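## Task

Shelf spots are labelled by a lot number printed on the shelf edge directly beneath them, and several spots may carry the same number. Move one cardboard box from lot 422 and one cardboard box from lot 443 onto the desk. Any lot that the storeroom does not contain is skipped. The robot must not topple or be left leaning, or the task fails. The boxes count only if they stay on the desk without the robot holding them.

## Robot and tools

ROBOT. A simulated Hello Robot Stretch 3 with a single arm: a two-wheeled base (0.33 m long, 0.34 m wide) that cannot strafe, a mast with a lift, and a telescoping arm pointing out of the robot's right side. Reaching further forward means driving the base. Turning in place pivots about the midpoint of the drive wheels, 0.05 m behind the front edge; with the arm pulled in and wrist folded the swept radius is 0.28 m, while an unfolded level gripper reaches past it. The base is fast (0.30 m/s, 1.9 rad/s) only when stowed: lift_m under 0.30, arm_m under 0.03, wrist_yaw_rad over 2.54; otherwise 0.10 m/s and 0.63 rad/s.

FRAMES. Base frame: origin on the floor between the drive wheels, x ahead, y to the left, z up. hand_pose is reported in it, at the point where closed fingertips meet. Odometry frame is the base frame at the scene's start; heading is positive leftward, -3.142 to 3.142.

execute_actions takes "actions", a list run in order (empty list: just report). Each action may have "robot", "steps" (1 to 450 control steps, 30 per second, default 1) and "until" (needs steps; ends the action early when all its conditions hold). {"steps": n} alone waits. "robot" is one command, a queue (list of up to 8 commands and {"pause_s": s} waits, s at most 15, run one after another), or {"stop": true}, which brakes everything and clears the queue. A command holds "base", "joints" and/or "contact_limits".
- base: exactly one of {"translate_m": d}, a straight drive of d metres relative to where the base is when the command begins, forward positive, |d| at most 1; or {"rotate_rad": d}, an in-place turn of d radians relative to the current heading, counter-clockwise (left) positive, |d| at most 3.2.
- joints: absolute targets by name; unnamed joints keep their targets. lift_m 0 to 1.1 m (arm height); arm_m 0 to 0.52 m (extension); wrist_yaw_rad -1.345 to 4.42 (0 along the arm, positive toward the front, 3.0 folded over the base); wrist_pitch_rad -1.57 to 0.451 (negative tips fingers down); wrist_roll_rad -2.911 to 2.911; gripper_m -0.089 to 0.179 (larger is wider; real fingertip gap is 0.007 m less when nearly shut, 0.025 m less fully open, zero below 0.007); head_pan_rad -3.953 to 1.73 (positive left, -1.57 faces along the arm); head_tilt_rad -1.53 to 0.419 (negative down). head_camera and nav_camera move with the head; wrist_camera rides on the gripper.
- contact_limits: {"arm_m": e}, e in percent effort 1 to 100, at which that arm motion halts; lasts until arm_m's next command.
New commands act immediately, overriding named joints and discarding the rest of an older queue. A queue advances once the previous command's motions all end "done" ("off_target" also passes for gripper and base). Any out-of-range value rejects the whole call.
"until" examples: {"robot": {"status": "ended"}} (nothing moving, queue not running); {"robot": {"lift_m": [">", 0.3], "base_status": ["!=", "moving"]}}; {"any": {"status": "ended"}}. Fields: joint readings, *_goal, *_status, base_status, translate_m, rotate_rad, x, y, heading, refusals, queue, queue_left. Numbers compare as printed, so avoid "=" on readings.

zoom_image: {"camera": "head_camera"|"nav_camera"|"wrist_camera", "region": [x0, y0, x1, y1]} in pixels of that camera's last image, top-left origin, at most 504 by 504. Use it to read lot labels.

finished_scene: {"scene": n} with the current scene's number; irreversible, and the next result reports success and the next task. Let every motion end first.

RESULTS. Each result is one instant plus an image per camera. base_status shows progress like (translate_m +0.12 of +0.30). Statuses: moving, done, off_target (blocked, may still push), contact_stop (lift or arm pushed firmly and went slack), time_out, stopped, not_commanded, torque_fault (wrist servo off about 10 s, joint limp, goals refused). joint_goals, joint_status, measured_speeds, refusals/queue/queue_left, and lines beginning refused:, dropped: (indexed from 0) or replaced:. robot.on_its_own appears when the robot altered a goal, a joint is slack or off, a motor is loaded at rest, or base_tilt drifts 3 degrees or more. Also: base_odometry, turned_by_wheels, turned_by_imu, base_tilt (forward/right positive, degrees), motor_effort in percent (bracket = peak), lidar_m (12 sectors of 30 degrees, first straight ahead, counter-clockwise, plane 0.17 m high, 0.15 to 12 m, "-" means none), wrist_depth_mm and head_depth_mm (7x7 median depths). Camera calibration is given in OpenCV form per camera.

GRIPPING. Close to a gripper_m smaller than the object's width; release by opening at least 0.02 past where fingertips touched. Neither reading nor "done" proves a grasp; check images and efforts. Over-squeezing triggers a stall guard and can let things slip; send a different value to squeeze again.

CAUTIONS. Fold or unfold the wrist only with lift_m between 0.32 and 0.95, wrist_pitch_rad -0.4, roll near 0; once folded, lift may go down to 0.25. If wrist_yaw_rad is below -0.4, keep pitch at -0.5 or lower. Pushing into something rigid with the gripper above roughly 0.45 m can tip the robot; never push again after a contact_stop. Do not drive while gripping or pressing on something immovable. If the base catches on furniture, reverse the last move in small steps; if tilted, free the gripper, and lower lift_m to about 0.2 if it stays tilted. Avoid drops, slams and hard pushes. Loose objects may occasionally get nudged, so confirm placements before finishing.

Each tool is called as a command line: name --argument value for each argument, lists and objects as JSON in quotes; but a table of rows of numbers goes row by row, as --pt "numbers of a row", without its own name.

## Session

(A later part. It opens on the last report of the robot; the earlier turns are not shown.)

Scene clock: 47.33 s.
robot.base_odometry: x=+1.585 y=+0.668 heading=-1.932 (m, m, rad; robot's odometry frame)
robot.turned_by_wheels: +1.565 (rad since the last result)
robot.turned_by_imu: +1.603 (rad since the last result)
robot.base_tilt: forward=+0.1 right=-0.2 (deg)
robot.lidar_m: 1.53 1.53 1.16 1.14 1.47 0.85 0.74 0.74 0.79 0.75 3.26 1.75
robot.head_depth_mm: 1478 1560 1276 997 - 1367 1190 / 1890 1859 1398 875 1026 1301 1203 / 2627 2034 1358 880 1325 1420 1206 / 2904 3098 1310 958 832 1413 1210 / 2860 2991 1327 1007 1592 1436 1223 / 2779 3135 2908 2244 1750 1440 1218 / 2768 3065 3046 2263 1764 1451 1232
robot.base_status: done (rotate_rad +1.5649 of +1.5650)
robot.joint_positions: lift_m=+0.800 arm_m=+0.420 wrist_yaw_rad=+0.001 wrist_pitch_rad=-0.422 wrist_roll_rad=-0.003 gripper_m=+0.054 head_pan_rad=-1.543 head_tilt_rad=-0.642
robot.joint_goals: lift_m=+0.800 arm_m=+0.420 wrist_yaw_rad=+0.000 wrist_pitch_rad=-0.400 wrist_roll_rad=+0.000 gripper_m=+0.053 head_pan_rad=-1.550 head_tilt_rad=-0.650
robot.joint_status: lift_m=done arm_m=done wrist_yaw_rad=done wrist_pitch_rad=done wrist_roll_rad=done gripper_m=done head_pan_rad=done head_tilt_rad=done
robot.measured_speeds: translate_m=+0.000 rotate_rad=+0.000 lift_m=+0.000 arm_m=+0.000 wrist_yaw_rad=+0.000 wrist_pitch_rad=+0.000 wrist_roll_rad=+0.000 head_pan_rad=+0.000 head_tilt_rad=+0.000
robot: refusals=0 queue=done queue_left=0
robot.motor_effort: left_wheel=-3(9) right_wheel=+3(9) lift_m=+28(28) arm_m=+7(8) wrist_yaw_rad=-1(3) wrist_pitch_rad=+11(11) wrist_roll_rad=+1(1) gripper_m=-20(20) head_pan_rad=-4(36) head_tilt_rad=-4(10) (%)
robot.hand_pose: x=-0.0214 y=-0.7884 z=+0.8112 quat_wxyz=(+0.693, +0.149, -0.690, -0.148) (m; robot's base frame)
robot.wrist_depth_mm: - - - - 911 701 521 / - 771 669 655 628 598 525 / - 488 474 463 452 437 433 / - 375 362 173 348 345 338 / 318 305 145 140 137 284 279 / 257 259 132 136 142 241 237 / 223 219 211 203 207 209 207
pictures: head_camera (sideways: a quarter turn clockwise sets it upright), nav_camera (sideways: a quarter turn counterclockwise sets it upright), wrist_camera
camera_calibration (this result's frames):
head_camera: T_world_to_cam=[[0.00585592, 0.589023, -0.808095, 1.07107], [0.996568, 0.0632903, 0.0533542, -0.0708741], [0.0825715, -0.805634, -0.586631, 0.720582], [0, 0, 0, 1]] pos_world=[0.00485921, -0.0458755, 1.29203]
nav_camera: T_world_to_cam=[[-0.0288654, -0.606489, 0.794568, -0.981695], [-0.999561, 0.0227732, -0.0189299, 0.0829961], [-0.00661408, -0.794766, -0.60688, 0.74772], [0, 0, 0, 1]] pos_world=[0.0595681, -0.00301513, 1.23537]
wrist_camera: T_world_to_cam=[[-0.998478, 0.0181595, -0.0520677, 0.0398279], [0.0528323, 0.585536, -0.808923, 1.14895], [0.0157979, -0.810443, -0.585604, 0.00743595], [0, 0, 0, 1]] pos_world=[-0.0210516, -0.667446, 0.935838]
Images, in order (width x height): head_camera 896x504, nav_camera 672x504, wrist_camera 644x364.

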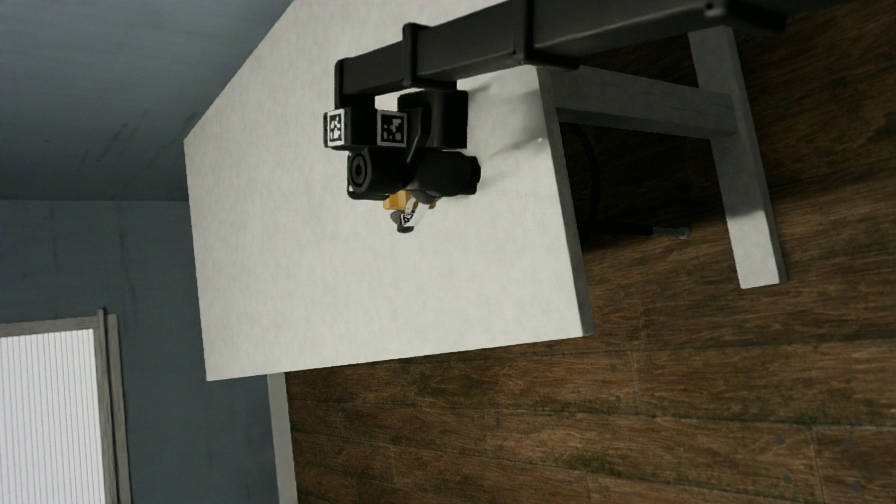

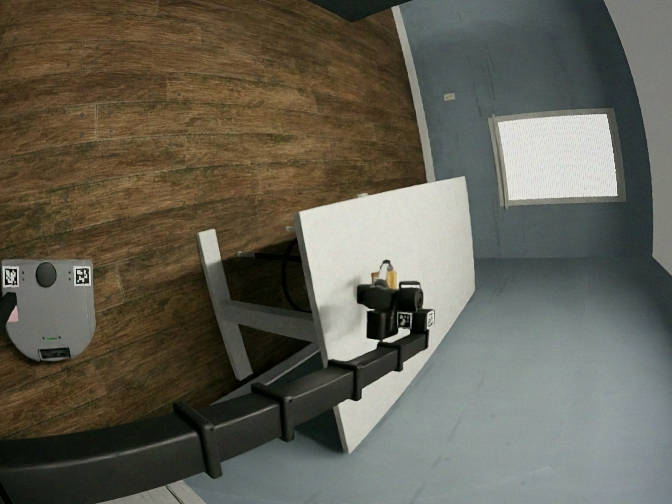

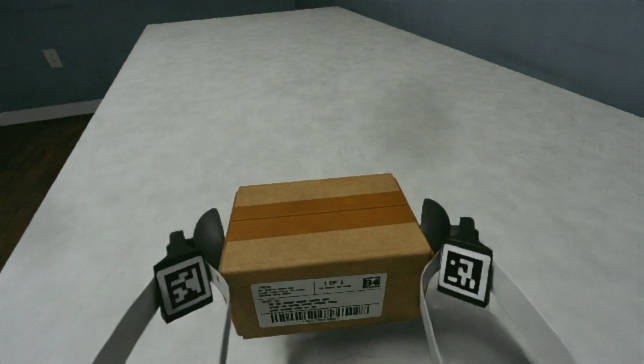

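execute_actions --actions '[{"robot": {"joints": {"lift_m": 0.743}}, "steps": 100, "until": {"robot": {"status": "ended"}}}]'

Scene clock: 48.80 s.
robot.base_odometry: x=+1.585 y=+0.668 heading=-1.932 (m, m, rad; robot's odometry frame)
robot.turned_by_wheels: +0.000 (rad since the last result)
robot.turned_by_imu: +0.000 (rad since the last result)
robot.base_tilt: forward=+0.1 right=-0.2 (deg)
robot.lidar_m: 1.53 1.53 1.16 1.14 1.47 0.85 0.74 0.74 0.78 0.75 3.24 1.74
robot.head_depth_mm: 1484 1558 1268 969 - - 1176 / 1888 1870 1290 - 1042 1314 1200 / 2607 2035 1298 - 1328 1420 1210 / 2905 3085 1312 957 832 1427 1206 / 2867 3028 1324 1004 1596 1427 1214 / 2798 3081 2925 2222 1762 1431 1218 / 2777 3073 3109 2254 1754 1445 1228
robot.base_status: done (rotate_rad +1.5649 of +1.5650)
robot.joint_positions: lift_m=+0.743 arm_m=+0.420 wrist_yaw_rad=+0.001 wrist_pitch_rad=-0.423 wrist_roll_rad=-0.003 gripper_m=+0.054 head_pan_rad=-1.543 head_tilt_rad=-0.642
robot.joint_goals: lift_m=+0.743 arm_m=+0.420 wrist_yaw_rad=+0.000 wrist_pitch_rad=-0.400 wrist_roll_rad=+0.000 gripper_m=+0.053 head_pan_rad=-1.550 head_tilt_rad=-0.650
robot.joint_status: lift_m=done arm_m=done wrist_yaw_rad=done wrist_pitch_rad=done wrist_roll_rad=done gripper_m=done head_pan_rad=done head_tilt_rad=done
robot.measured_speeds: translate_m=+0.000 rotate_rad=+0.000 lift_m=+0.000 arm_m=+0.000 wrist_yaw_rad=+0.000 wrist_pitch_rad=+0.000 wrist_roll_rad=+0.000 head_pan_rad=+0.000 head_tilt_rad=+0.000
robot: refusals=0 queue=done queue_left=0
robot.motor_effort: left_wheel=-3(3) right_wheel=+3(3) lift_m=+14(27) arm_m=+7(7) wrist_yaw_rad=+0(1) wrist_pitch_rad=+11(11) wrist_roll_rad=+1(1) gripper_m=-20(20) head_pan_rad=-4(3) head_tilt_rad=-4(4) (%)
robot.hand_pose: x=-0.0214 y=-0.7884 z=+0.7550 quat_wxyz=(+0.693, +0.149, -0.690, -0.148) (m; robot's base frame)
robot.wrist_depth_mm: - - 820 792 742 632 511 / - 509 486 470 449 436 427 / 388 354 345 336 326 324 315 / 277 271 268 174 255 253 246 / 226 222 145 140 138 209 204 / 189 190 132 135 142 176 174 / 163 161 155 152 154 153 152
pictures: head_camera (sideways: a quarter turn clockwise sets it upright), nav_camera (sideways: a quarter turn counterclockwise sets it upright), wrist_camera
camera_calibration (this result's frames):
head_camera: T_world_to_cam=[[0.00585585, 0.589023, -0.808095, 1.07107], [0.996568, 0.0632905, 0.0533542, -0.0708741], [0.0825716, -0.805634, -0.586631, 0.720582], [0, 0, 0, 1]] pos_world=[0.00485922, -0.0458755, 1.29203]
nav_camera: T_world_to_cam=[[-0.0288654, -0.606489, 0.794568, -0.981695], [-0.999561, 0.0227731, -0.0189299, 0.082996], [-0.00661398, -0.794766, -0.60688, 0.74772], [0, 0, 0, 1]] pos_world=[0.0595681, -0.00301512, 1.23537]
wrist_camera: T_world_to_cam=[[-0.998478, 0.0181622, -0.0520669, 0.0369057], [0.0528324, 0.585574, -0.808896, 1.10353], [0.0157977, -0.810416, -0.585642, -0.0253909], [0, 0, 0, 1]] pos_world=[-0.0210516, -0.667447, 0.879694]
Images, in order (width x height): head_camera 896x504, nav_camera 672x504, wrist_camera 644x364.

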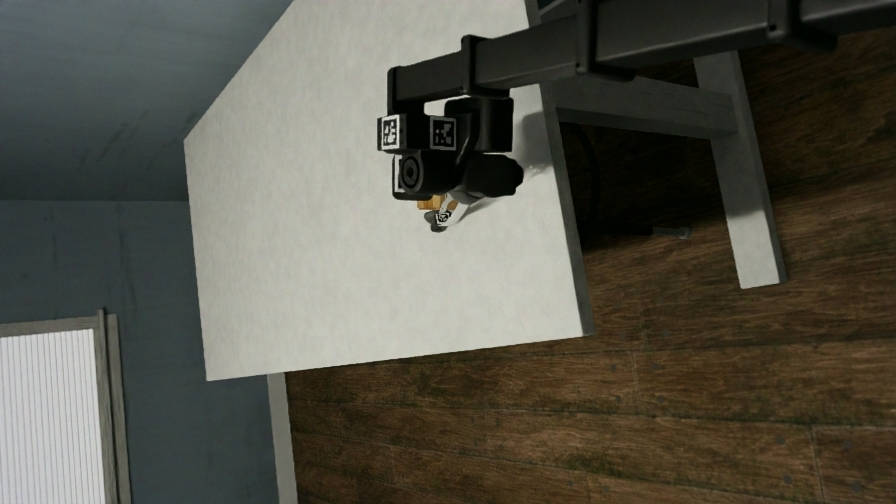

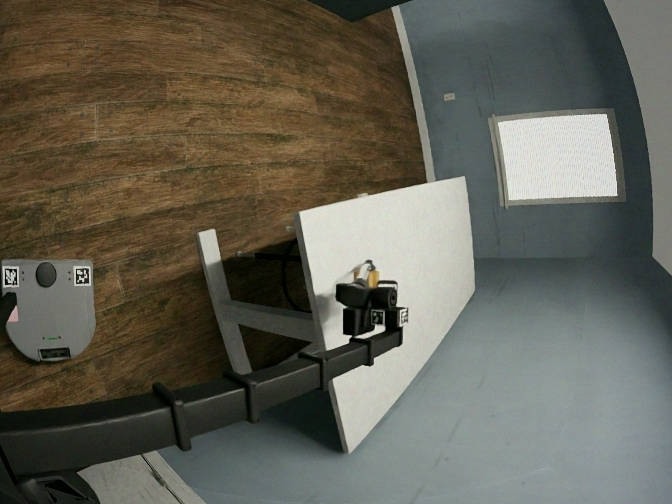

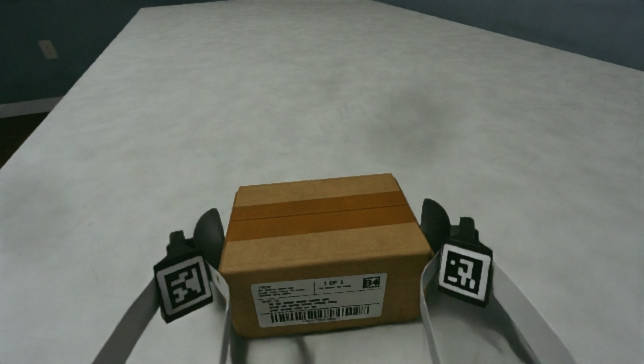

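execute_actions --actions '[{"robot": [{"joints": {"lift_m": 0.739}}, {"joints": {"gripper_m": 0.16}}, {"joints": {"lift_m": 0.78, "arm_m": 0.0}}], "steps": 200, "until": {"robot": {"arm_m": ["<=", 0.3]}}}]'

execute_actions --actions '[{"robot": [{"base": {"rotate_rad": -0.5}, "joints": {"arm_m": 0.0, "wrist_pitch_rad": -0.4, "wrist_yaw_rad": 3.0, "gripper_m": 0.02, "head_pan_rad": 0.0, "head_tilt_rad": -0.5}}, {"base": {"translate_m": 0.45}, "joints": {"lift_m": 0.27}}, {"base": {"rotate_rad": -0.46}}, {"base": {"translate_m": 1.0}}], "steps": 450, "until": {"robot": {"queue_left": ["=", 0], "translate_m": [">=", 0.6]}}}]'

Scene clock: 53.57 s.
robot.base_odometry: x=+1.585 y=+0.668 heading=-1.932 (m, m, rad; robot's odometry frame)
robot.turned_by_wheels: +0.000 (rad since the last result)
robot.turned_by_imu: +0.001 (rad since the last result)
robot.base_tilt: forward=+0.1 right=-0.2 (deg)
robot.lidar_m: 1.52 1.53 1.16 1.14 1.46 0.85 0.74 0.74 0.79 0.75 3.25 1.74
robot.head_depth_mm: 1484 1566 1269 1014 - 1342 1196 / 1901 1873 1281 1043 1109 1311 1197 / 2621 2052 1292 1028 1580 1417 1212 / 2889 3044 1313 963 833 1421 1208 / 2828 3067 1325 1005 1597 1429 1214 / 2802 3095 2903 2227 1746 1445 1220 / 2719 3059 3115 2229 1763 1456 1222
robot.base_status: done (rotate_rad +1.5649 of +1.5650)
robot.joint_positions: lift_m=+0.780 arm_m=+0.299 wrist_yaw_rad=+0.001 wrist_pitch_rad=-0.417 wrist_roll_rad=-0.003 gripper_m=+0.160 head_pan_rad=-1.543 head_tilt_rad=-0.642
robot.joint_goals: lift_m=+0.780 arm_m=+0.000 wrist_yaw_rad=+0.000 wrist_pitch_rad=-0.400 wrist_roll_rad=+0.000 gripper_m=+0.160 head_pan_rad=-1.550 head_tilt_rad=-0.650
robot.joint_status: lift_m=moving arm_m=moving wrist_yaw_rad=done wrist_pitch_rad=done wrist_roll_rad=done gripper_m=done head_pan_rad=done head_tilt_rad=done
robot.measured_speeds: translate_m=+0.000 rotate_rad=+0.000 lift_m=+0.000 arm_m=-0.140 wrist_yaw_rad=+0.000 wrist_pitch_rad=+0.000 wrist_roll_rad=+0.000 head_pan_rad=+0.000 head_tilt_rad=+0.000
robot: refusals=0 queue=running queue_left=0
robot.motor_effort: left_wheel=-3(3) right_wheel=+4(3) lift_m=+28(27) arm_m=-8(7) wrist_yaw_rad=-1(0) wrist_pitch_rad=+9(11) wrist_roll_rad=+1(1) gripper_m=+1(87) head_pan_rad=-4(4) head_tilt_rad=-4(5) (%)
robot.hand_pose: x=-0.0214 y=-0.6689 z=+0.7925 quat_wxyz=(+0.693, +0.147, -0.691, -0.146) (m; robot's base frame)
robot.wrist_depth_mm: - - - - 956 716 554 / - 696 613 598 574 568 523 / - 447 437 428 417 403 395 / - 345 335 261 323 314 309 / 305 289 272 270 264 269 257 / 243 - 229 226 224 214 219 / 203 197 198 196 194 192 195
pictures: head_camera (sideways: a quarter turn clockwise sets it upright), nav_camera (sideways: a quarter turn counterclockwise sets it upright), wrist_camera
camera_calibration (this result's frames):
head_camera: T_world_to_cam=[[0.00585585, 0.589023, -0.808095, 1.07107], [0.996568, 0.0632905, 0.0533542, -0.0708741], [0.0825716, -0.805634, -0.586631, 0.720582], [0, 0, 0, 1]] pos_world=[0.00485922, -0.0458755, 1.29203]
nav_camera: T_world_to_cam=[[-0.0288654, -0.606489, 0.794568, -0.981695], [-0.999561, 0.0227731, -0.0189299, 0.082996], [-0.00661398, -0.794766, -0.60688, 0.74772], [0, 0, 0, 1]] pos_world=[0.0595681, -0.00301512, 1.23537]
wrist_camera: T_world_to_cam=[[-0.998478, 0.0178759, -0.0521705, 0.0365738], [0.0528366, 0.581092, -0.812121, 1.06338], [0.0157985, -0.813642, -0.581152, 0.0876445], [0, 0, 0, 1]] pos_world=[-0.0210518, -0.547263, 0.916435]
Images, in order (width x height): head_camera 896x504, nav_camera 672x504, wrist_camera 644x364.

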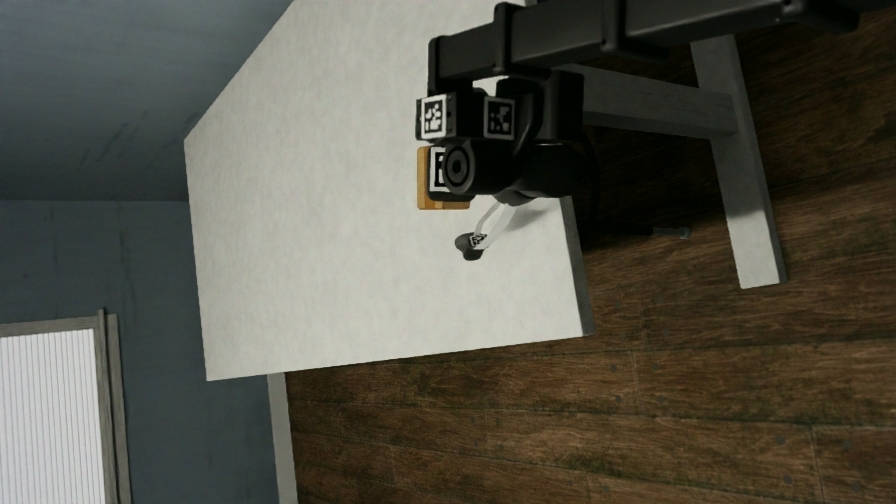

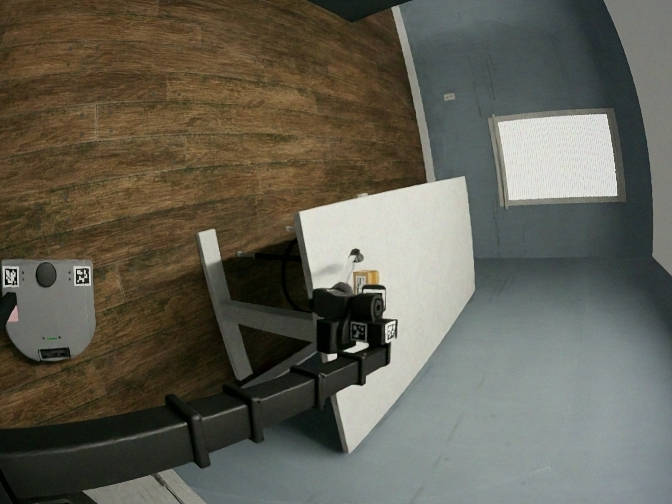

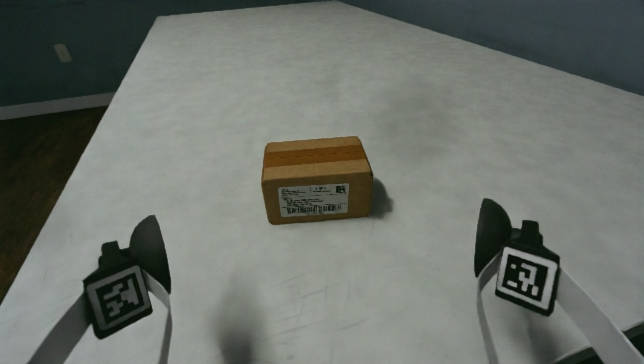

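Scene clock: 66.50 s.
robot.base_odometry: x=+0.662 y=+0.226 heading=-2.891 (m, m, rad; robot's odometry frame)
robot.turned_by_wheels: -0.960 (rad since the last result)
robot.turned_by_imu: -0.980 (rad since the last result)
robot.base_tilt: forward=+0.4 right=+0.2 (deg)
robot.lidar_m: 1.67 1.07 0.98 0.99 1.21 1.88 2.07 1.44 0.69 0.71 1.34 2.40
robot.head_depth_mm: 2020 2159 2366 2512 1977 1560 1297 / 2073 2239 2444 2592 1993 1569 1292 / 2170 2374 2608 2701 2009 1579 1302 / 2285 2481 2725 2752 1992 1584 1302 / 2367 2567 2918 2745 2019 1581 1311 / 2419 2628 1636 1720 1825 1599 1316 / 1275 1334 1404 1468 1546 1553 1318
robot.base_status: moving (translate_m +0.6003 of +1.0000)
robot.joint_positions: lift_m=+0.270 arm_m=+0.003 wrist_yaw_rad=+2.999 wrist_pitch_rad=-0.417 wrist_roll_rad=-0.002 gripper_m=+0.020 head_pan_rad=-0.007 head_tilt_rad=-0.505
robot.joint_goals: lift_m=+0.270 arm_m=+0.000 wrist_yaw_rad=+3.000 wrist_pitch_rad=-0.400 wrist_roll_rad=+0.000 gripper_m=+0.020 head_pan_rad=+0.000 head_tilt_rad=-0.500
robot.joint_status: lift_m=done arm_m=done wrist_yaw_rad=done wrist_pitch_rad=done wrist_roll_rad=done gripper_m=done head_pan_rad=done head_tilt_rad=done
robot.measured_speeds: translate_m=+0.294 rotate_rad=+0.000 lift_m=+0.000 arm_m=+0.000 wrist_yaw_rad=+0.000 wrist_pitch_rad=+0.000 wrist_roll_rad=+0.000 head_pan_rad=+0.000 head_tilt_rad=+0.000
robot: refusals=0 queue=running queue_left=0
robot.motor_effort: left_wheel=+7(14) right_wheel=-3(9) lift_m=+14(30) arm_m=-6(5) wrist_yaw_rad=+1(3) wrist_pitch_rad=+8(8) wrist_roll_rad=+1(1) gripper_m=+0(85) head_pan_rad=+2(34) head_tilt_rad=+3(19) (%)
robot.hand_pose: x=+0.0107 y=+0.0746 z=+0.2834 quat_wxyz=(+0.195, +0.700, +0.097, +0.680) (m; robot's base frame)
robot.wrist_depth_mm: - - - 959 943 873 854 / - - - - - - 958 / - - 932 918 880 877 838 / 750 721 725 699 683 675 663 / 590 602 593 598 563 548 548 / 501 506 - - 476 465 461 / 442 - - - 406 406 404
pictures: head_camera (sideways: a quarter turn clockwise sets it upright), nav_camera (sideways: a quarter turn counterclockwise sets it upright), wrist_camera
camera_calibration (this result's frames):
head_camera: T_world_to_cam=[[-0.473054, 0.0254291, -0.880667, 1.16862], [-0.0357006, 0.998209, 0.0479998, -0.0576154], [0.88031, 0.0541468, -0.471299, 0.56566], [0, 0, 0, 1]] pos_world=[0.0528089, -0.00283352, 1.29853]
nav_camera: T_world_to_cam=[[0.491397, -0.0490408, 0.869554, -1.08264], [-0.0542977, -0.998196, -0.0256116, 0.0859327], [0.869242, -0.0346293, -0.493173, 0.594441], [0, 0, 0, 1]] pos_world=[0.0199591, 0.0532692, 1.23678]
wrist_camera: T_world_to_cam=[[0.985616, -0.160445, -0.0530894, 0.0211653], [-0.136097, -0.567298, -0.812189, 0.303925], [0.100194, 0.807731, -0.580974, 0.274268], [0, 0, 0, 1]] pos_world=[-0.00697769, -0.0457224, 0.407311]
Images, in order (width x height): head_camera 896x504, nav_camera 672x504, wrist_camera 644x364.

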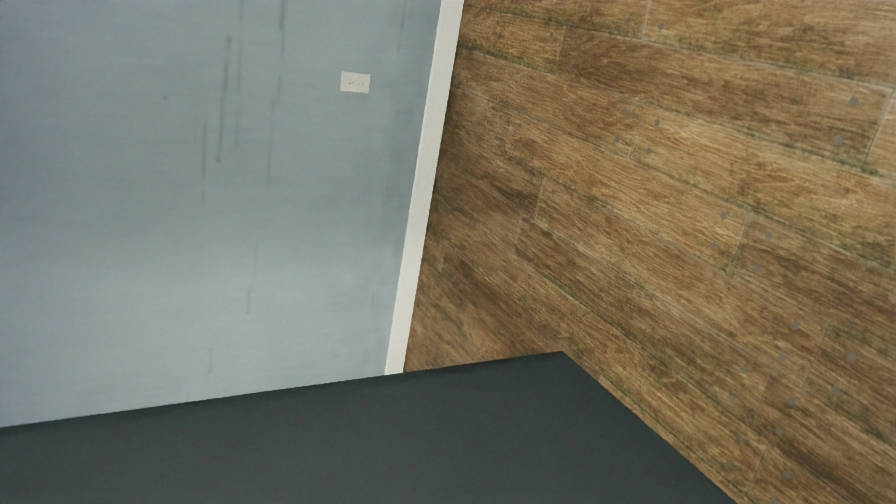

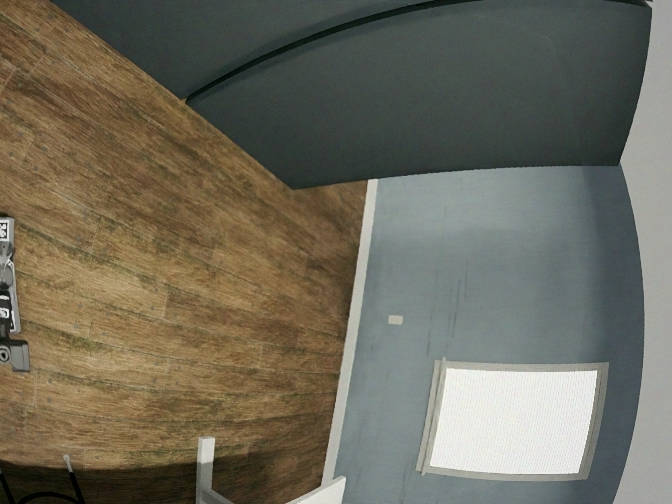

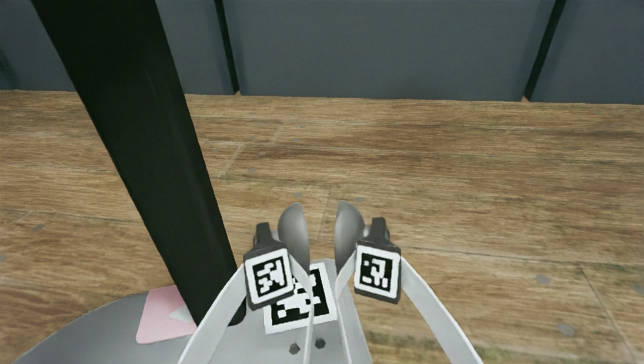

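execute_actions --actions '[{"robot": {"base": {"translate_m": 1.0}}, "steps": 200, "until": {"robot": {"x": ["<=", 0.0]}}}, {"robot": {"base": {"translate_m": 1.0}}, "steps": 200, "until": {"robot": {"x": ["<=", -0.31]}}}, {"robot": {"base": {"translate_m": 1.0}}, "steps": 300, "until": {"robot": {"status": "ended"}}}]'

Scene clock: 74.43 s.
robot.base_odometry: x=-1.285 y=-0.271 heading=-2.891 (m, m, rad; robot's odometry frame)
robot.turned_by_wheels: +0.000 (rad since the last result)
robot.turned_by_imu: +0.001 (rad since the last result)
robot.base_tilt: forward=+0.1 right=-0.2 (deg)
robot.lidar_m: 0.52 0.64 1.28 0.86 0.57 0.64 3.43 1.73 2.03 0.89 0.57 0.52
robot.head_depth_mm: 395 427 466 512 569 636 725 / 410 445 487 538 599 678 776 / 427 465 510 566 634 723 841 / 444 487 536 596 675 774 912 / 463 509 563 635 721 836 996 / 485 536 597 676 772 906 1099 / 509 564 632 720 833 993 1211
robot.base_status: done (translate_m +1.0000 of +1.0000)
robot.joint_positions: lift_m=+0.270 arm_m=+0.003 wrist_yaw_rad=+2.999 wrist_pitch_rad=-0.417 wrist_roll_rad=-0.002 gripper_m=+0.020 head_pan_rad=-0.007 head_tilt_rad=-0.505
robot.joint_goals: lift_m=+0.270 arm_m=+0.000 wrist_yaw_rad=+3.000 wrist_pitch_rad=-0.400 wrist_roll_rad=+0.000 gripper_m=+0.020 head_pan_rad=+0.000 head_tilt_rad=-0.500
robot.joint_status: lift_m=done arm_m=done wrist_yaw_rad=done wrist_pitch_rad=done wrist_roll_rad=done gripper_m=done head_pan_rad=done head_tilt_rad=done
robot.measured_speeds: translate_m=+0.000 rotate_rad=+0.000 lift_m=+0.000 arm_m=+0.000 wrist_yaw_rad=+0.000 wrist_pitch_rad=+0.000 wrist_roll_rad=+0.000 head_pan_rad=+0.000 head_tilt_rad=+0.000
robot: refusals=0 queue=done queue_left=0
robot.motor_effort: left_wheel=+4(7) right_wheel=-5(8) lift_m=+14(14) arm_m=-6(6) wrist_yaw_rad=+2(1) wrist_pitch_rad=+8(8) wrist_roll_rad=+1(1) gripper_m=+0(0) head_pan_rad=+2(3) head_tilt_rad=+2(3) (%)
robot.hand_pose: x=+0.0107 y=+0.0746 z=+0.2834 quat_wxyz=(+0.195, +0.700, +0.097, +0.680) (m; robot's base frame)
robot.wrist_depth_mm: 479 - - - - - 809 / 502 - - - - - 760 / 521 - 937 964 909 885 761 / 529 660 720 693 694 677 647 / 568 590 602 601 567 555 542 / 515 506 - - 478 471 465 / 442 - - - 412 408 403
pictures: head_camera (sideways: a quarter turn clockwise sets it upright), nav_camera (sideways: a quarter turn counterclockwise sets it upright), wrist_camera
camera_calibration (this result's frames):
head_camera: T_world_to_cam=[[-0.473053, 0.0254289, -0.880667, 1.16862], [-0.0357011, 0.998209, 0.0479998, -0.0576154], [0.88031, 0.0541473, -0.471298, 0.56566], [0, 0, 0, 1]] pos_world=[0.0528089, -0.00283349, 1.29853]
nav_camera: T_world_to_cam=[[0.491397, -0.0490406, 0.869554, -1.08264], [-0.0542972, -0.998196, -0.0256116, 0.0859327], [0.869242, -0.0346289, -0.493173, 0.594441], [0, 0, 0, 1]] pos_world=[0.0199591, 0.0532692, 1.23678]
wrist_camera: T_world_to_cam=[[0.985616, -0.160446, -0.0530892, 0.0211651], [-0.136097, -0.567298, -0.812189, 0.303925], [0.100195, 0.807731, -0.580974, 0.274267], [0, 0, 0, 1]] pos_world=[-0.00697768, -0.0457224, 0.40731]
Images, in order (width x height): head_camera 896x504, nav_camera 672x504, wrist_camera 644x364.

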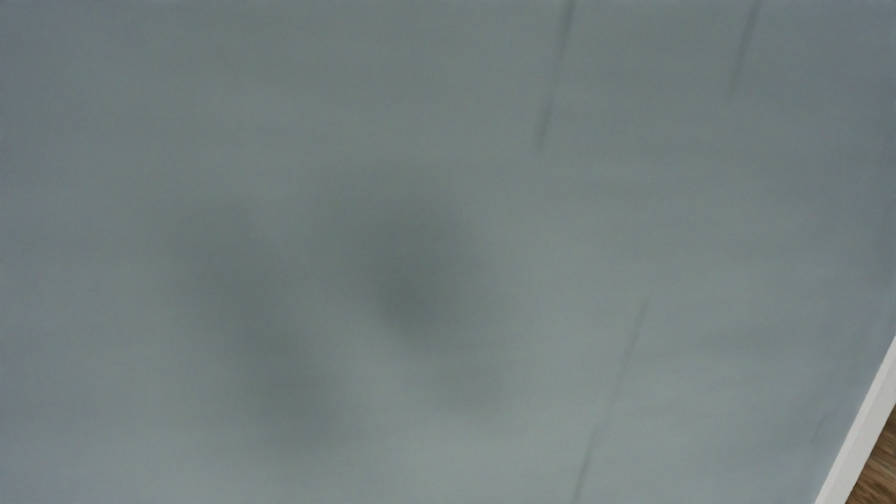

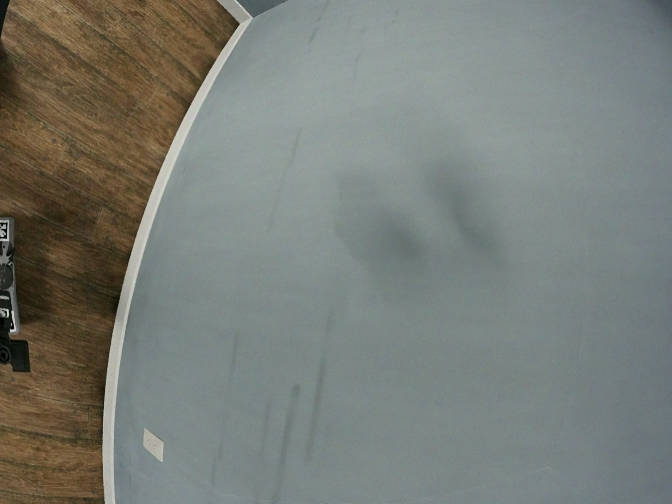

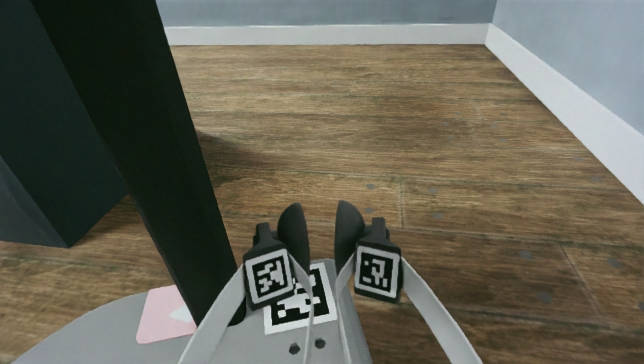

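execute_actions --actions '[]'

Scene clock: 75.80 s.
robot.base_odometry: x=-1.285 y=-0.271 heading=-2.891 (m, m, rad; robot's odometry frame)
robot.turned_by_wheels: +0.000 (rad since the last result)
robot.turned_by_imu: +0.000 (rad since the last result)
robot.base_tilt: forward=+0.1 right=-0.2 (deg)
robot.lidar_m: 0.52 0.64 1.28 0.85 0.57 0.65 3.44 1.73 2.03 0.89 0.57 0.52
robot.head_depth_mm: 395 427 466 511 567 635 725 / 411 445 487 538 600 677 779 / 427 466 511 565 634 723 842 / 444 485 537 600 677 774 910 / 464 510 565 633 724 836 998 / 486 535 596 674 773 909 1100 / 509 564 631 717 834 996 1214
robot.base_status: done (translate_m +1.0000 of +1.0000)
robot.joint_positions: lift_m=+0.270 arm_m=+0.003 wrist_yaw_rad=+2.999 wrist_pitch_rad=-0.417 wrist_roll_rad=-0.002 gripper_m=+0.020 head_pan_rad=-0.007 head_tilt_rad=-0.505
robot.joint_goals: lift_m=+0.270 arm_m=+0.000 wrist_yaw_rad=+3.000 wrist_pitch_rad=-0.400 wrist_roll_rad=+0.000 gripper_m=+0.020 head_pan_rad=+0.000 head_tilt_rad=-0.500
robot.joint_status: lift_m=done arm_m=done wrist_yaw_rad=done wrist_pitch_rad=done wrist_roll_rad=done gripper_m=done head_pan_rad=done head_tilt_rad=done
robot.measured_speeds: translate_m=+0.000 rotate_rad=+0.000 lift_m=+0.000 arm_m=+0.000 wrist_yaw_rad=+0.000 wrist_pitch_rad=+0.000 wrist_roll_rad=+0.000 head_pan_rad=+0.000 head_tilt_rad=+0.000
robot: refusals=0 queue=done queue_left=0
robot.motor_effort: left_wheel=+4(4) right_wheel=-5(5) lift_m=+14(15) arm_m=-6(7) wrist_yaw_rad=+2(2) wrist_pitch_rad=+8(8) wrist_roll_rad=+1(1) gripper_m=+0(0) head_pan_rad=+3(3) head_tilt_rad=+3(4) (%)
robot.hand_pose: x=+0.0107 y=+0.0746 z=+0.2834 quat_wxyz=(+0.195, +0.700, +0.097, +0.680) (m; robot's base frame)
robot.wrist_depth_mm: 494 - - - - - 780 / 506 - - - - - 774 / 517 - 933 922 887 866 750 / 534 651 727 705 689 681 643 / 560 598 603 585 566 555 542 / 502 513 - - 473 471 461 / 445 - - - 415 405 397
pictures: head_camera (sideways: a quarter turn clockwise sets it upright), nav_camera (sideways: a quarter turn counterclockwise sets it upright), wrist_camera
camera_calibration (this result's frames):
head_camera: T_world_to_cam=[[-0.473053, 0.0254288, -0.880667, 1.16862], [-0.0357013, 0.998209, 0.0479998, -0.0576154], [0.88031, 0.0541475, -0.471298, 0.56566], [0, 0, 0, 1]] pos_world=[0.0528089, -0.00283348, 1.29853]
nav_camera: T_world_to_cam=[[0.491397, -0.0490404, 0.869554, -1.08264], [-0.054297, -0.998196, -0.0256116, 0.0859327], [0.869242, -0.0346287, -0.493173, 0.59444], [0, 0, 0, 1]] pos_world=[0.0199591, 0.0532692, 1.23678]
wrist_camera: T_world_to_cam=[[0.985616, -0.160446, -0.0530894, 0.0211652], [-0.136097, -0.567298, -0.812189, 0.303925], [0.100195, 0.807731, -0.580974, 0.274267], [0, 0, 0, 1]] pos_world=[-0.00697767, -0.0457224, 0.40731]
Images, in order (width x height): head_camera 896x504, nav_camera 672x504, wrist_camera 644x364.

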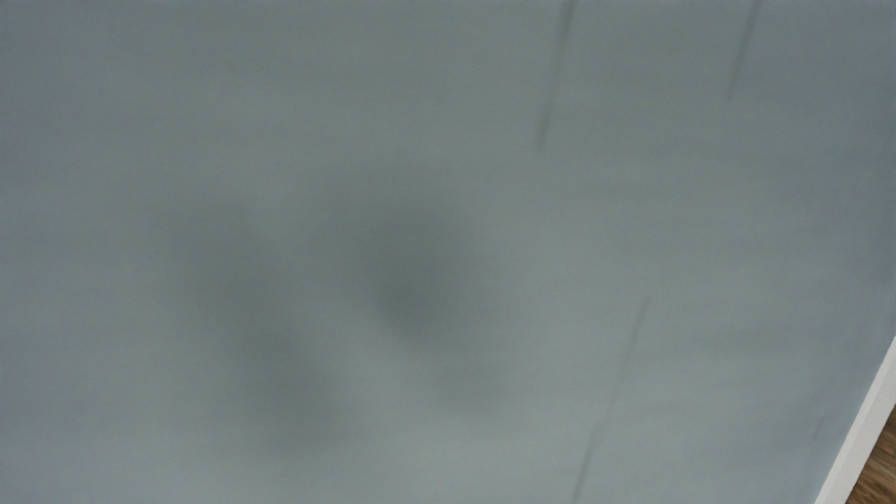

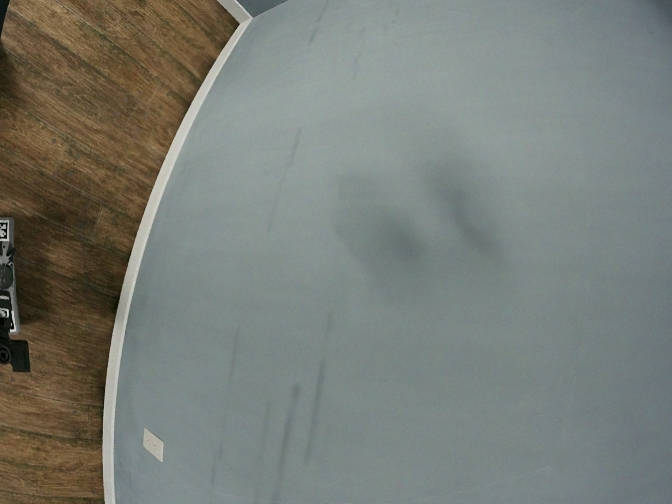

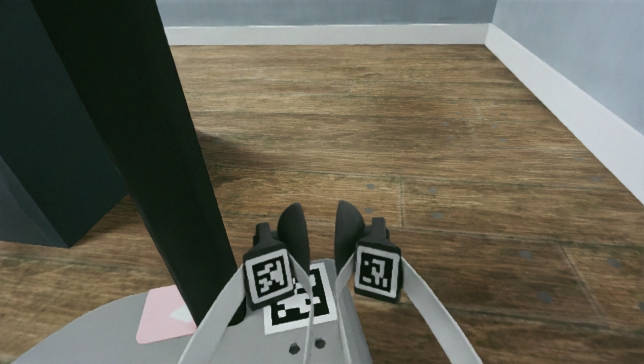

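execute_actions --actions '[{"robot":{"base":{"rotate_rad":1.2},"joints":{"head_pan_rad":1.3,"head_tilt_rad":-0.3}},"steps":450,"until":{"robot":{"base_status":["!=","moving"]}}},{"robot":{"base":{"translate_m":1.0}},"steps":450,"until":{"robot":{"translate_m":[">",0.55]}}},{"robot":{"base":{"translate_m":0.68}},"steps":450,"until":{"robot":{"status":"ended"}}}]'

Scene clock: 83.90 s.
robot.base_odometry: x=-1.434 y=-1.494 heading=-1.692 (m, m, rad; robot's odometry frame)
robot.turned_by_wheels: +1.200 (rad since the last result)
robot.turned_by_imu: +1.227 (rad since the last result)
robot.base_tilt: forward=+0.2 right=-0.2 (deg)
robot.lidar_m: 0.49 0.51 0.70 1.93 0.73 0.72 2.02 0.74 0.54 0.52 0.54 0.51
robot.head_depth_mm: 819 848 878 903 938 971 1006 / 1016 1053 1099 1144 1188 1259 1306 / 1316 1393 1471 1552 1647 1727 1510 / 1896 2030 2230 2430 2449 1953 1513 / 3374 3883 - - 2752 1964 1532 / 3751 3981 - - 2735 1971 1520 / 3687 3862 - - 2753 1946 1532
robot.base_status: done (translate_m +0.6800 of +0.6800)
robot.joint_positions: lift_m=+0.270 arm_m=+0.003 wrist_yaw_rad=+2.999 wrist_pitch_rad=-0.417 wrist_roll_rad=-0.002 gripper_m=+0.020 head_pan_rad=+1.293 head_tilt_rad=-0.309
robot.joint_goals: lift_m=+0.270 arm_m=+0.000 wrist_yaw_rad=+3.000 wrist_pitch_rad=-0.400 wrist_roll_rad=+0.000 gripper_m=+0.020 head_pan_rad=+1.300 head_tilt_rad=-0.300
robot.joint_status: lift_m=done arm_m=done wrist_yaw_rad=done wrist_pitch_rad=done wrist_roll_rad=done gripper_m=done head_pan_rad=done head_tilt_rad=done
robot.measured_speeds: translate_m=+0.000 rotate_rad=+0.000 lift_m=+0.000 arm_m=+0.000 wrist_yaw_rad=+0.000 wrist_pitch_rad=+0.000 wrist_roll_rad=+0.000 head_pan_rad=+0.000 head_tilt_rad=+0.000
robot: refusals=0 queue=done queue_left=0
robot.motor_effort: left_wheel=-4(11) right_wheel=+4(13) lift_m=+15(15) arm_m=-6(6) wrist_yaw_rad=+2(1) wrist_pitch_rad=+8(8) wrist_roll_rad=+1(1) gripper_m=+1(0) head_pan_rad=+2(39) head_tilt_rad=+4(23) (%)
robot.hand_pose: x=+0.0106 y=+0.0746 z=+0.2834 quat_wxyz=(+0.195, +0.700, +0.097, +0.680) (m; robot's base frame)
robot.wrist_depth_mm: - - - - - 652 473 / - - - - - 680 492 / 870 - 933 914 913 685 505 / 712 713 716 708 692 654 508 / 598 593 595 601 562 555 507 / 497 514 - - 474 461 464 / 451 - - - 418 411 401
pictures: head_camera (sideways: a quarter turn clockwise sets it upright), nav_camera (sideways: a quarter turn counterclockwise sets it upright), wrist_camera
camera_calibration (this result's frames):
head_camera: T_world_to_cam=[[-0.101423, -0.275006, -0.956078, 1.26477], [-0.973733, 0.224371, 0.0387574, -0.0398719], [0.203857, 0.934895, -0.290538, 0.334554], [0, 0, 0, 1]] pos_world=[0.0212502, 0.043992, 1.30796]
nav_camera: T_world_to_cam=[[0.129577, 0.288108, 0.94879, -1.18382], [0.948925, -0.313624, -0.0343608, 0.0912112], [0.287664, 0.904784, -0.314032, 0.36487], [0, 0, 0, 1]] pos_world=[-0.0381161, 0.0395473, 1.24091]
wrist_camera: T_world_to_cam=[[0.985626, -0.160386, -0.0530896, 0.0211736], [-0.136063, -0.567307, -0.812189, 0.303922], [0.100146, 0.807737, -0.580974, 0.274269], [0, 0, 0, 1]] pos_world=[-0.0069838, -0.0457248, 0.407309]
Images, in order (width x height): head_camera 896x504, nav_camera 672x504, wrist_camera 644x364.

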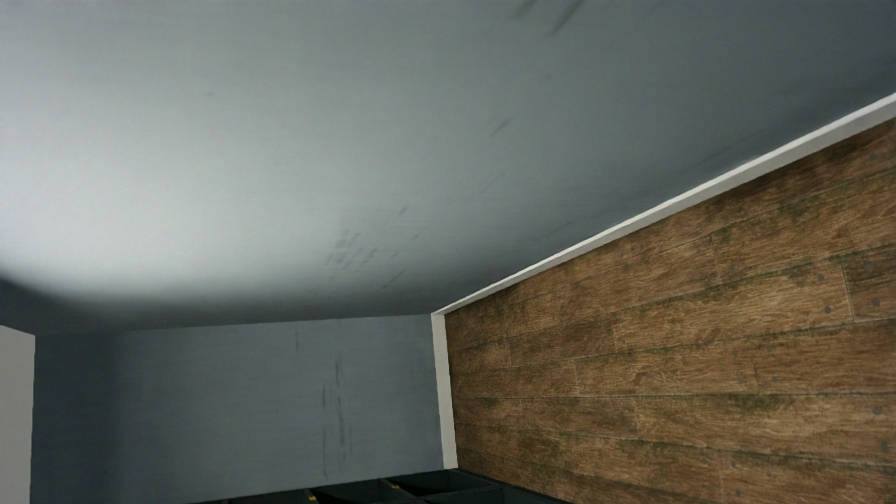

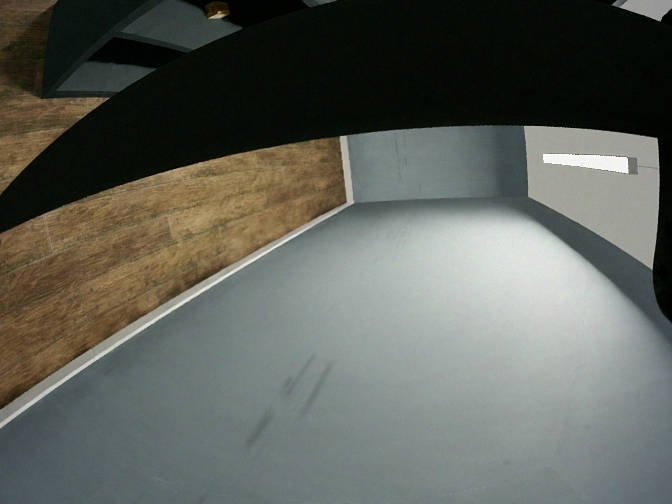

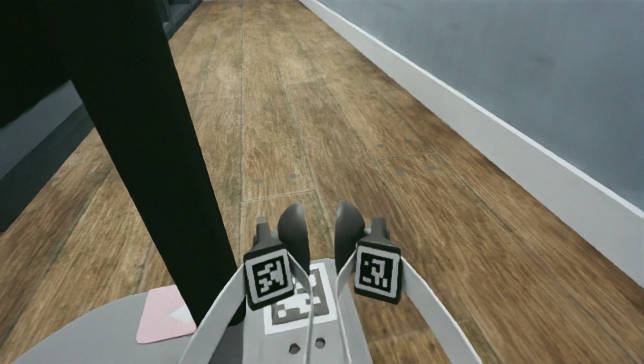

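execute_actions --actions '[{"robot":{"base":{"rotate_rad":-1.562},"joints":{"head_pan_rad":-2.65,"head_tilt_rad":-0.35}},"steps":450,"until":{"robot":{"base_status":["!=","moving"]}}},{"robot":{"base":{"translate_m":-0.5}},"steps":450,"until":{"robot":{"status":"ended"}}}]'

Scene clock: 89.77 s.
robot.base_odometry: x=-0.937 y=-1.549 heading=+3.030 (m, m, rad; robot's odometry frame)
robot.turned_by_wheels: -1.562 (rad since the last result)
robot.turned_by_imu: -1.595 (rad since the last result)
robot.base_tilt: forward=+0.1 right=-0.2 (deg)
robot.lidar_m: 1.02 0.70 0.51 0.49 0.51 0.70 1.94 1.02 1.01 0.52 1.45 1.06
robot.head_depth_mm: 1642 2368 2575 2796 2458 1832 1452 / 1662 1743 1809 1957 2091 1823 1452 / 1710 1819 1710 1964 1539 1668 1420 / 868 941 1006 1074 1169 1237 1344 / 894 986 1059 1016 1249 1095 1341 / 928 1059 1150 946 1346 1100 902 / 742 1114 1170 953 724 1109 871
robot.base_status: done (translate_m -0.5000 of -0.5000)
robot.joint_positions: lift_m=+0.270 arm_m=+0.003 wrist_yaw_rad=+2.999 wrist_pitch_rad=-0.417 wrist_roll_rad=-0.002 gripper_m=+0.020 head_pan_rad=-2.643 head_tilt_rad=-0.346
robot.joint_goals: lift_m=+0.270 arm_m=+0.000 wrist_yaw_rad=+3.000 wrist_pitch_rad=-0.400 wrist_roll_rad=+0.000 gripper_m=+0.020 head_pan_rad=-2.650 head_tilt_rad=-0.350
robot.joint_status: lift_m=done arm_m=done wrist_yaw_rad=done wrist_pitch_rad=done wrist_roll_rad=done gripper_m=done head_pan_rad=done head_tilt_rad=done
robot.measured_speeds: translate_m=+0.000 rotate_rad=+0.000 lift_m=+0.000 arm_m=+0.000 wrist_yaw_rad=+0.000 wrist_pitch_rad=+0.000 wrist_roll_rad=+0.000 head_pan_rad=+0.000 head_tilt_rad=+0.000
robot: refusals=0 queue=done queue_left=0
robot.motor_effort: left_wheel=+4(15) right_wheel=-5(12) lift_m=+14(14) arm_m=-6(6) wrist_yaw_rad=+1(2) wrist_pitch_rad=+8(8) wrist_roll_rad=+1(1) gripper_m=+0(1) head_pan_rad=-4(37) head_tilt_rad=-2(7) (%)
robot.hand_pose: x=+0.0106 y=+0.0746 z=+0.2834 quat_wxyz=(+0.195, +0.700, +0.097, +0.680) (m; robot's base frame)
robot.wrist_depth_mm: 435 - 475 512 544 568 605 / 469 - 523 553 587 624 663 / 518 - 591 617 657 690 746 / 567 572 640 662 691 679 684 / 572 607 604 600 564 563 537 / 510 510 - - 468 464 458 / 451 - - - 409 408 398
pictures: head_camera (sideways: a quarter turn clockwise sets it upright), nav_camera (sideways: a quarter turn counterclockwise sets it upright), wrist_camera
camera_calibration (this result's frames):
head_camera: T_world_to_cam=[[0.298469, 0.137268, -0.944497, 1.24721], [0.520783, -0.852721, 0.0406417, -0.0514397], [-0.799814, -0.504008, -0.325997, 0.386825], [0, 0, 0, 1]] pos_world=[-0.0360751, -0.0201024, 1.30618]
nav_camera: T_world_to_cam=[[-0.327292, -0.12622, 0.936455, -1.16493], [-0.439916, 0.89744, -0.0327889, 0.0976351], [-0.836274, -0.422693, -0.349251, 0.417561], [0, 0, 0, 1]] pos_world=[0.0108744, -0.0581598, 1.23994]
wrist_camera: T_world_to_cam=[[0.985629, -0.160365, -0.0530894, 0.021177], [-0.13605, -0.567309, -0.812189, 0.303922], [0.100128, 0.80774, -0.580974, 0.274268], [0, 0, 0, 1]] pos_world=[-0.00698602, -0.0457235, 0.407309]
Images, in order (width x height): head_camera 896x504, nav_camera 672x504, wrist_camera 644x364.

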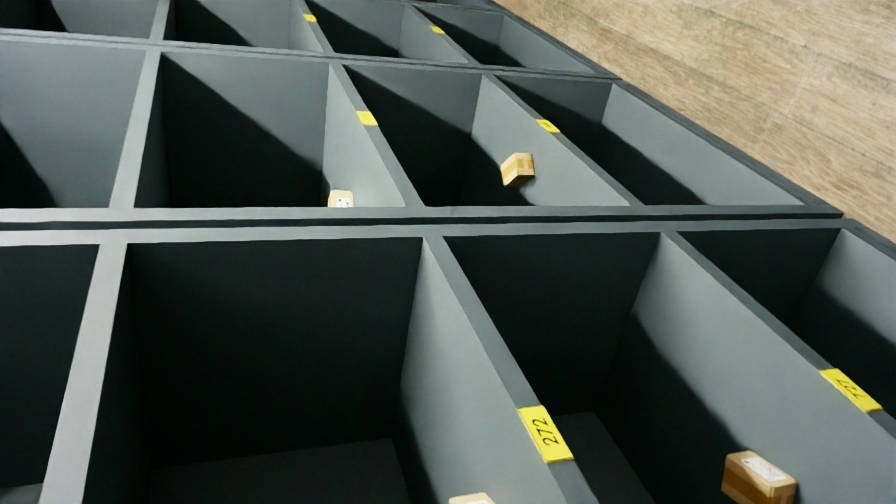

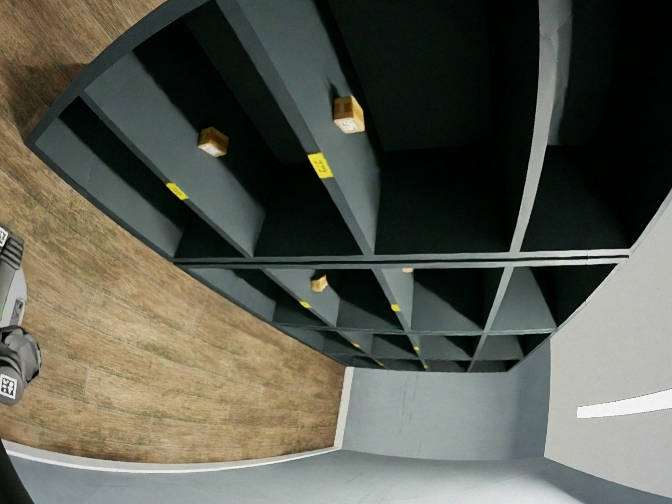

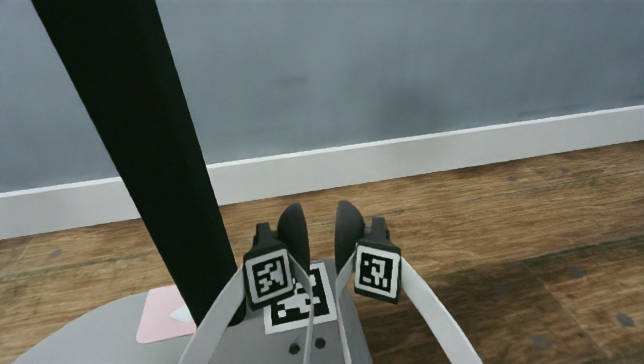

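zoom_image --camera "head_camera" --region '[330, 90, 580, 230]'

zoom_image --camera "head_camera" --region '[780, 340, 896, 440]'

Region (330, 90, 580, 230) of head_camera's 896x504 image, scaled by 2.016, with more detail than that image has; it fills the top 282 rows of this view, and the rest is white.

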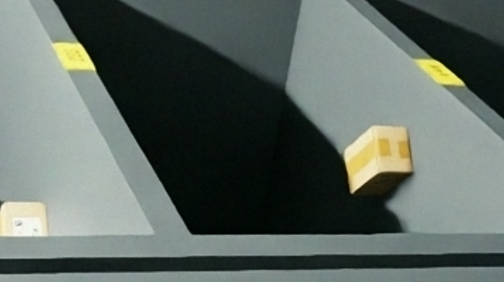

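Region (780, 340, 896, 440) of head_camera's 896x504 image, scaled by 4.345, with more detail than that image has; it fills the top 434 rows of this view, and the rest is white.

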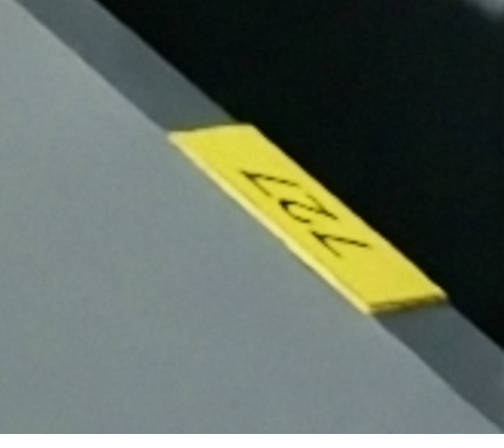

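zoom_image --camera "head_camera" --region '[348, 104, 388, 132]'

zoom_image --camera "head_camera" --region '[528, 112, 568, 140]'

Region (348, 104, 388, 132) of head_camera's 896x504 image, scaled by 12.600, with more detail than that image has; it fills the top 353 rows of this view, and the rest is white.

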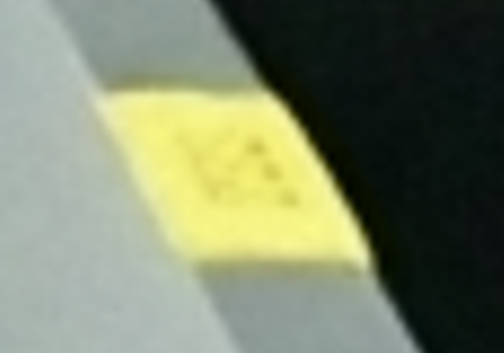

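Region (528, 112, 568, 140) of head_camera's 896x504 image, scaled by 12.600, with more detail than that image has; it fills the top 353 rows of this view, and the rest is white.

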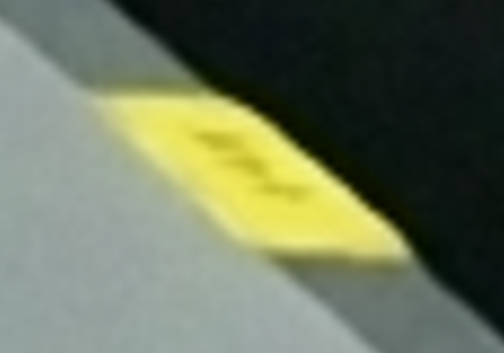

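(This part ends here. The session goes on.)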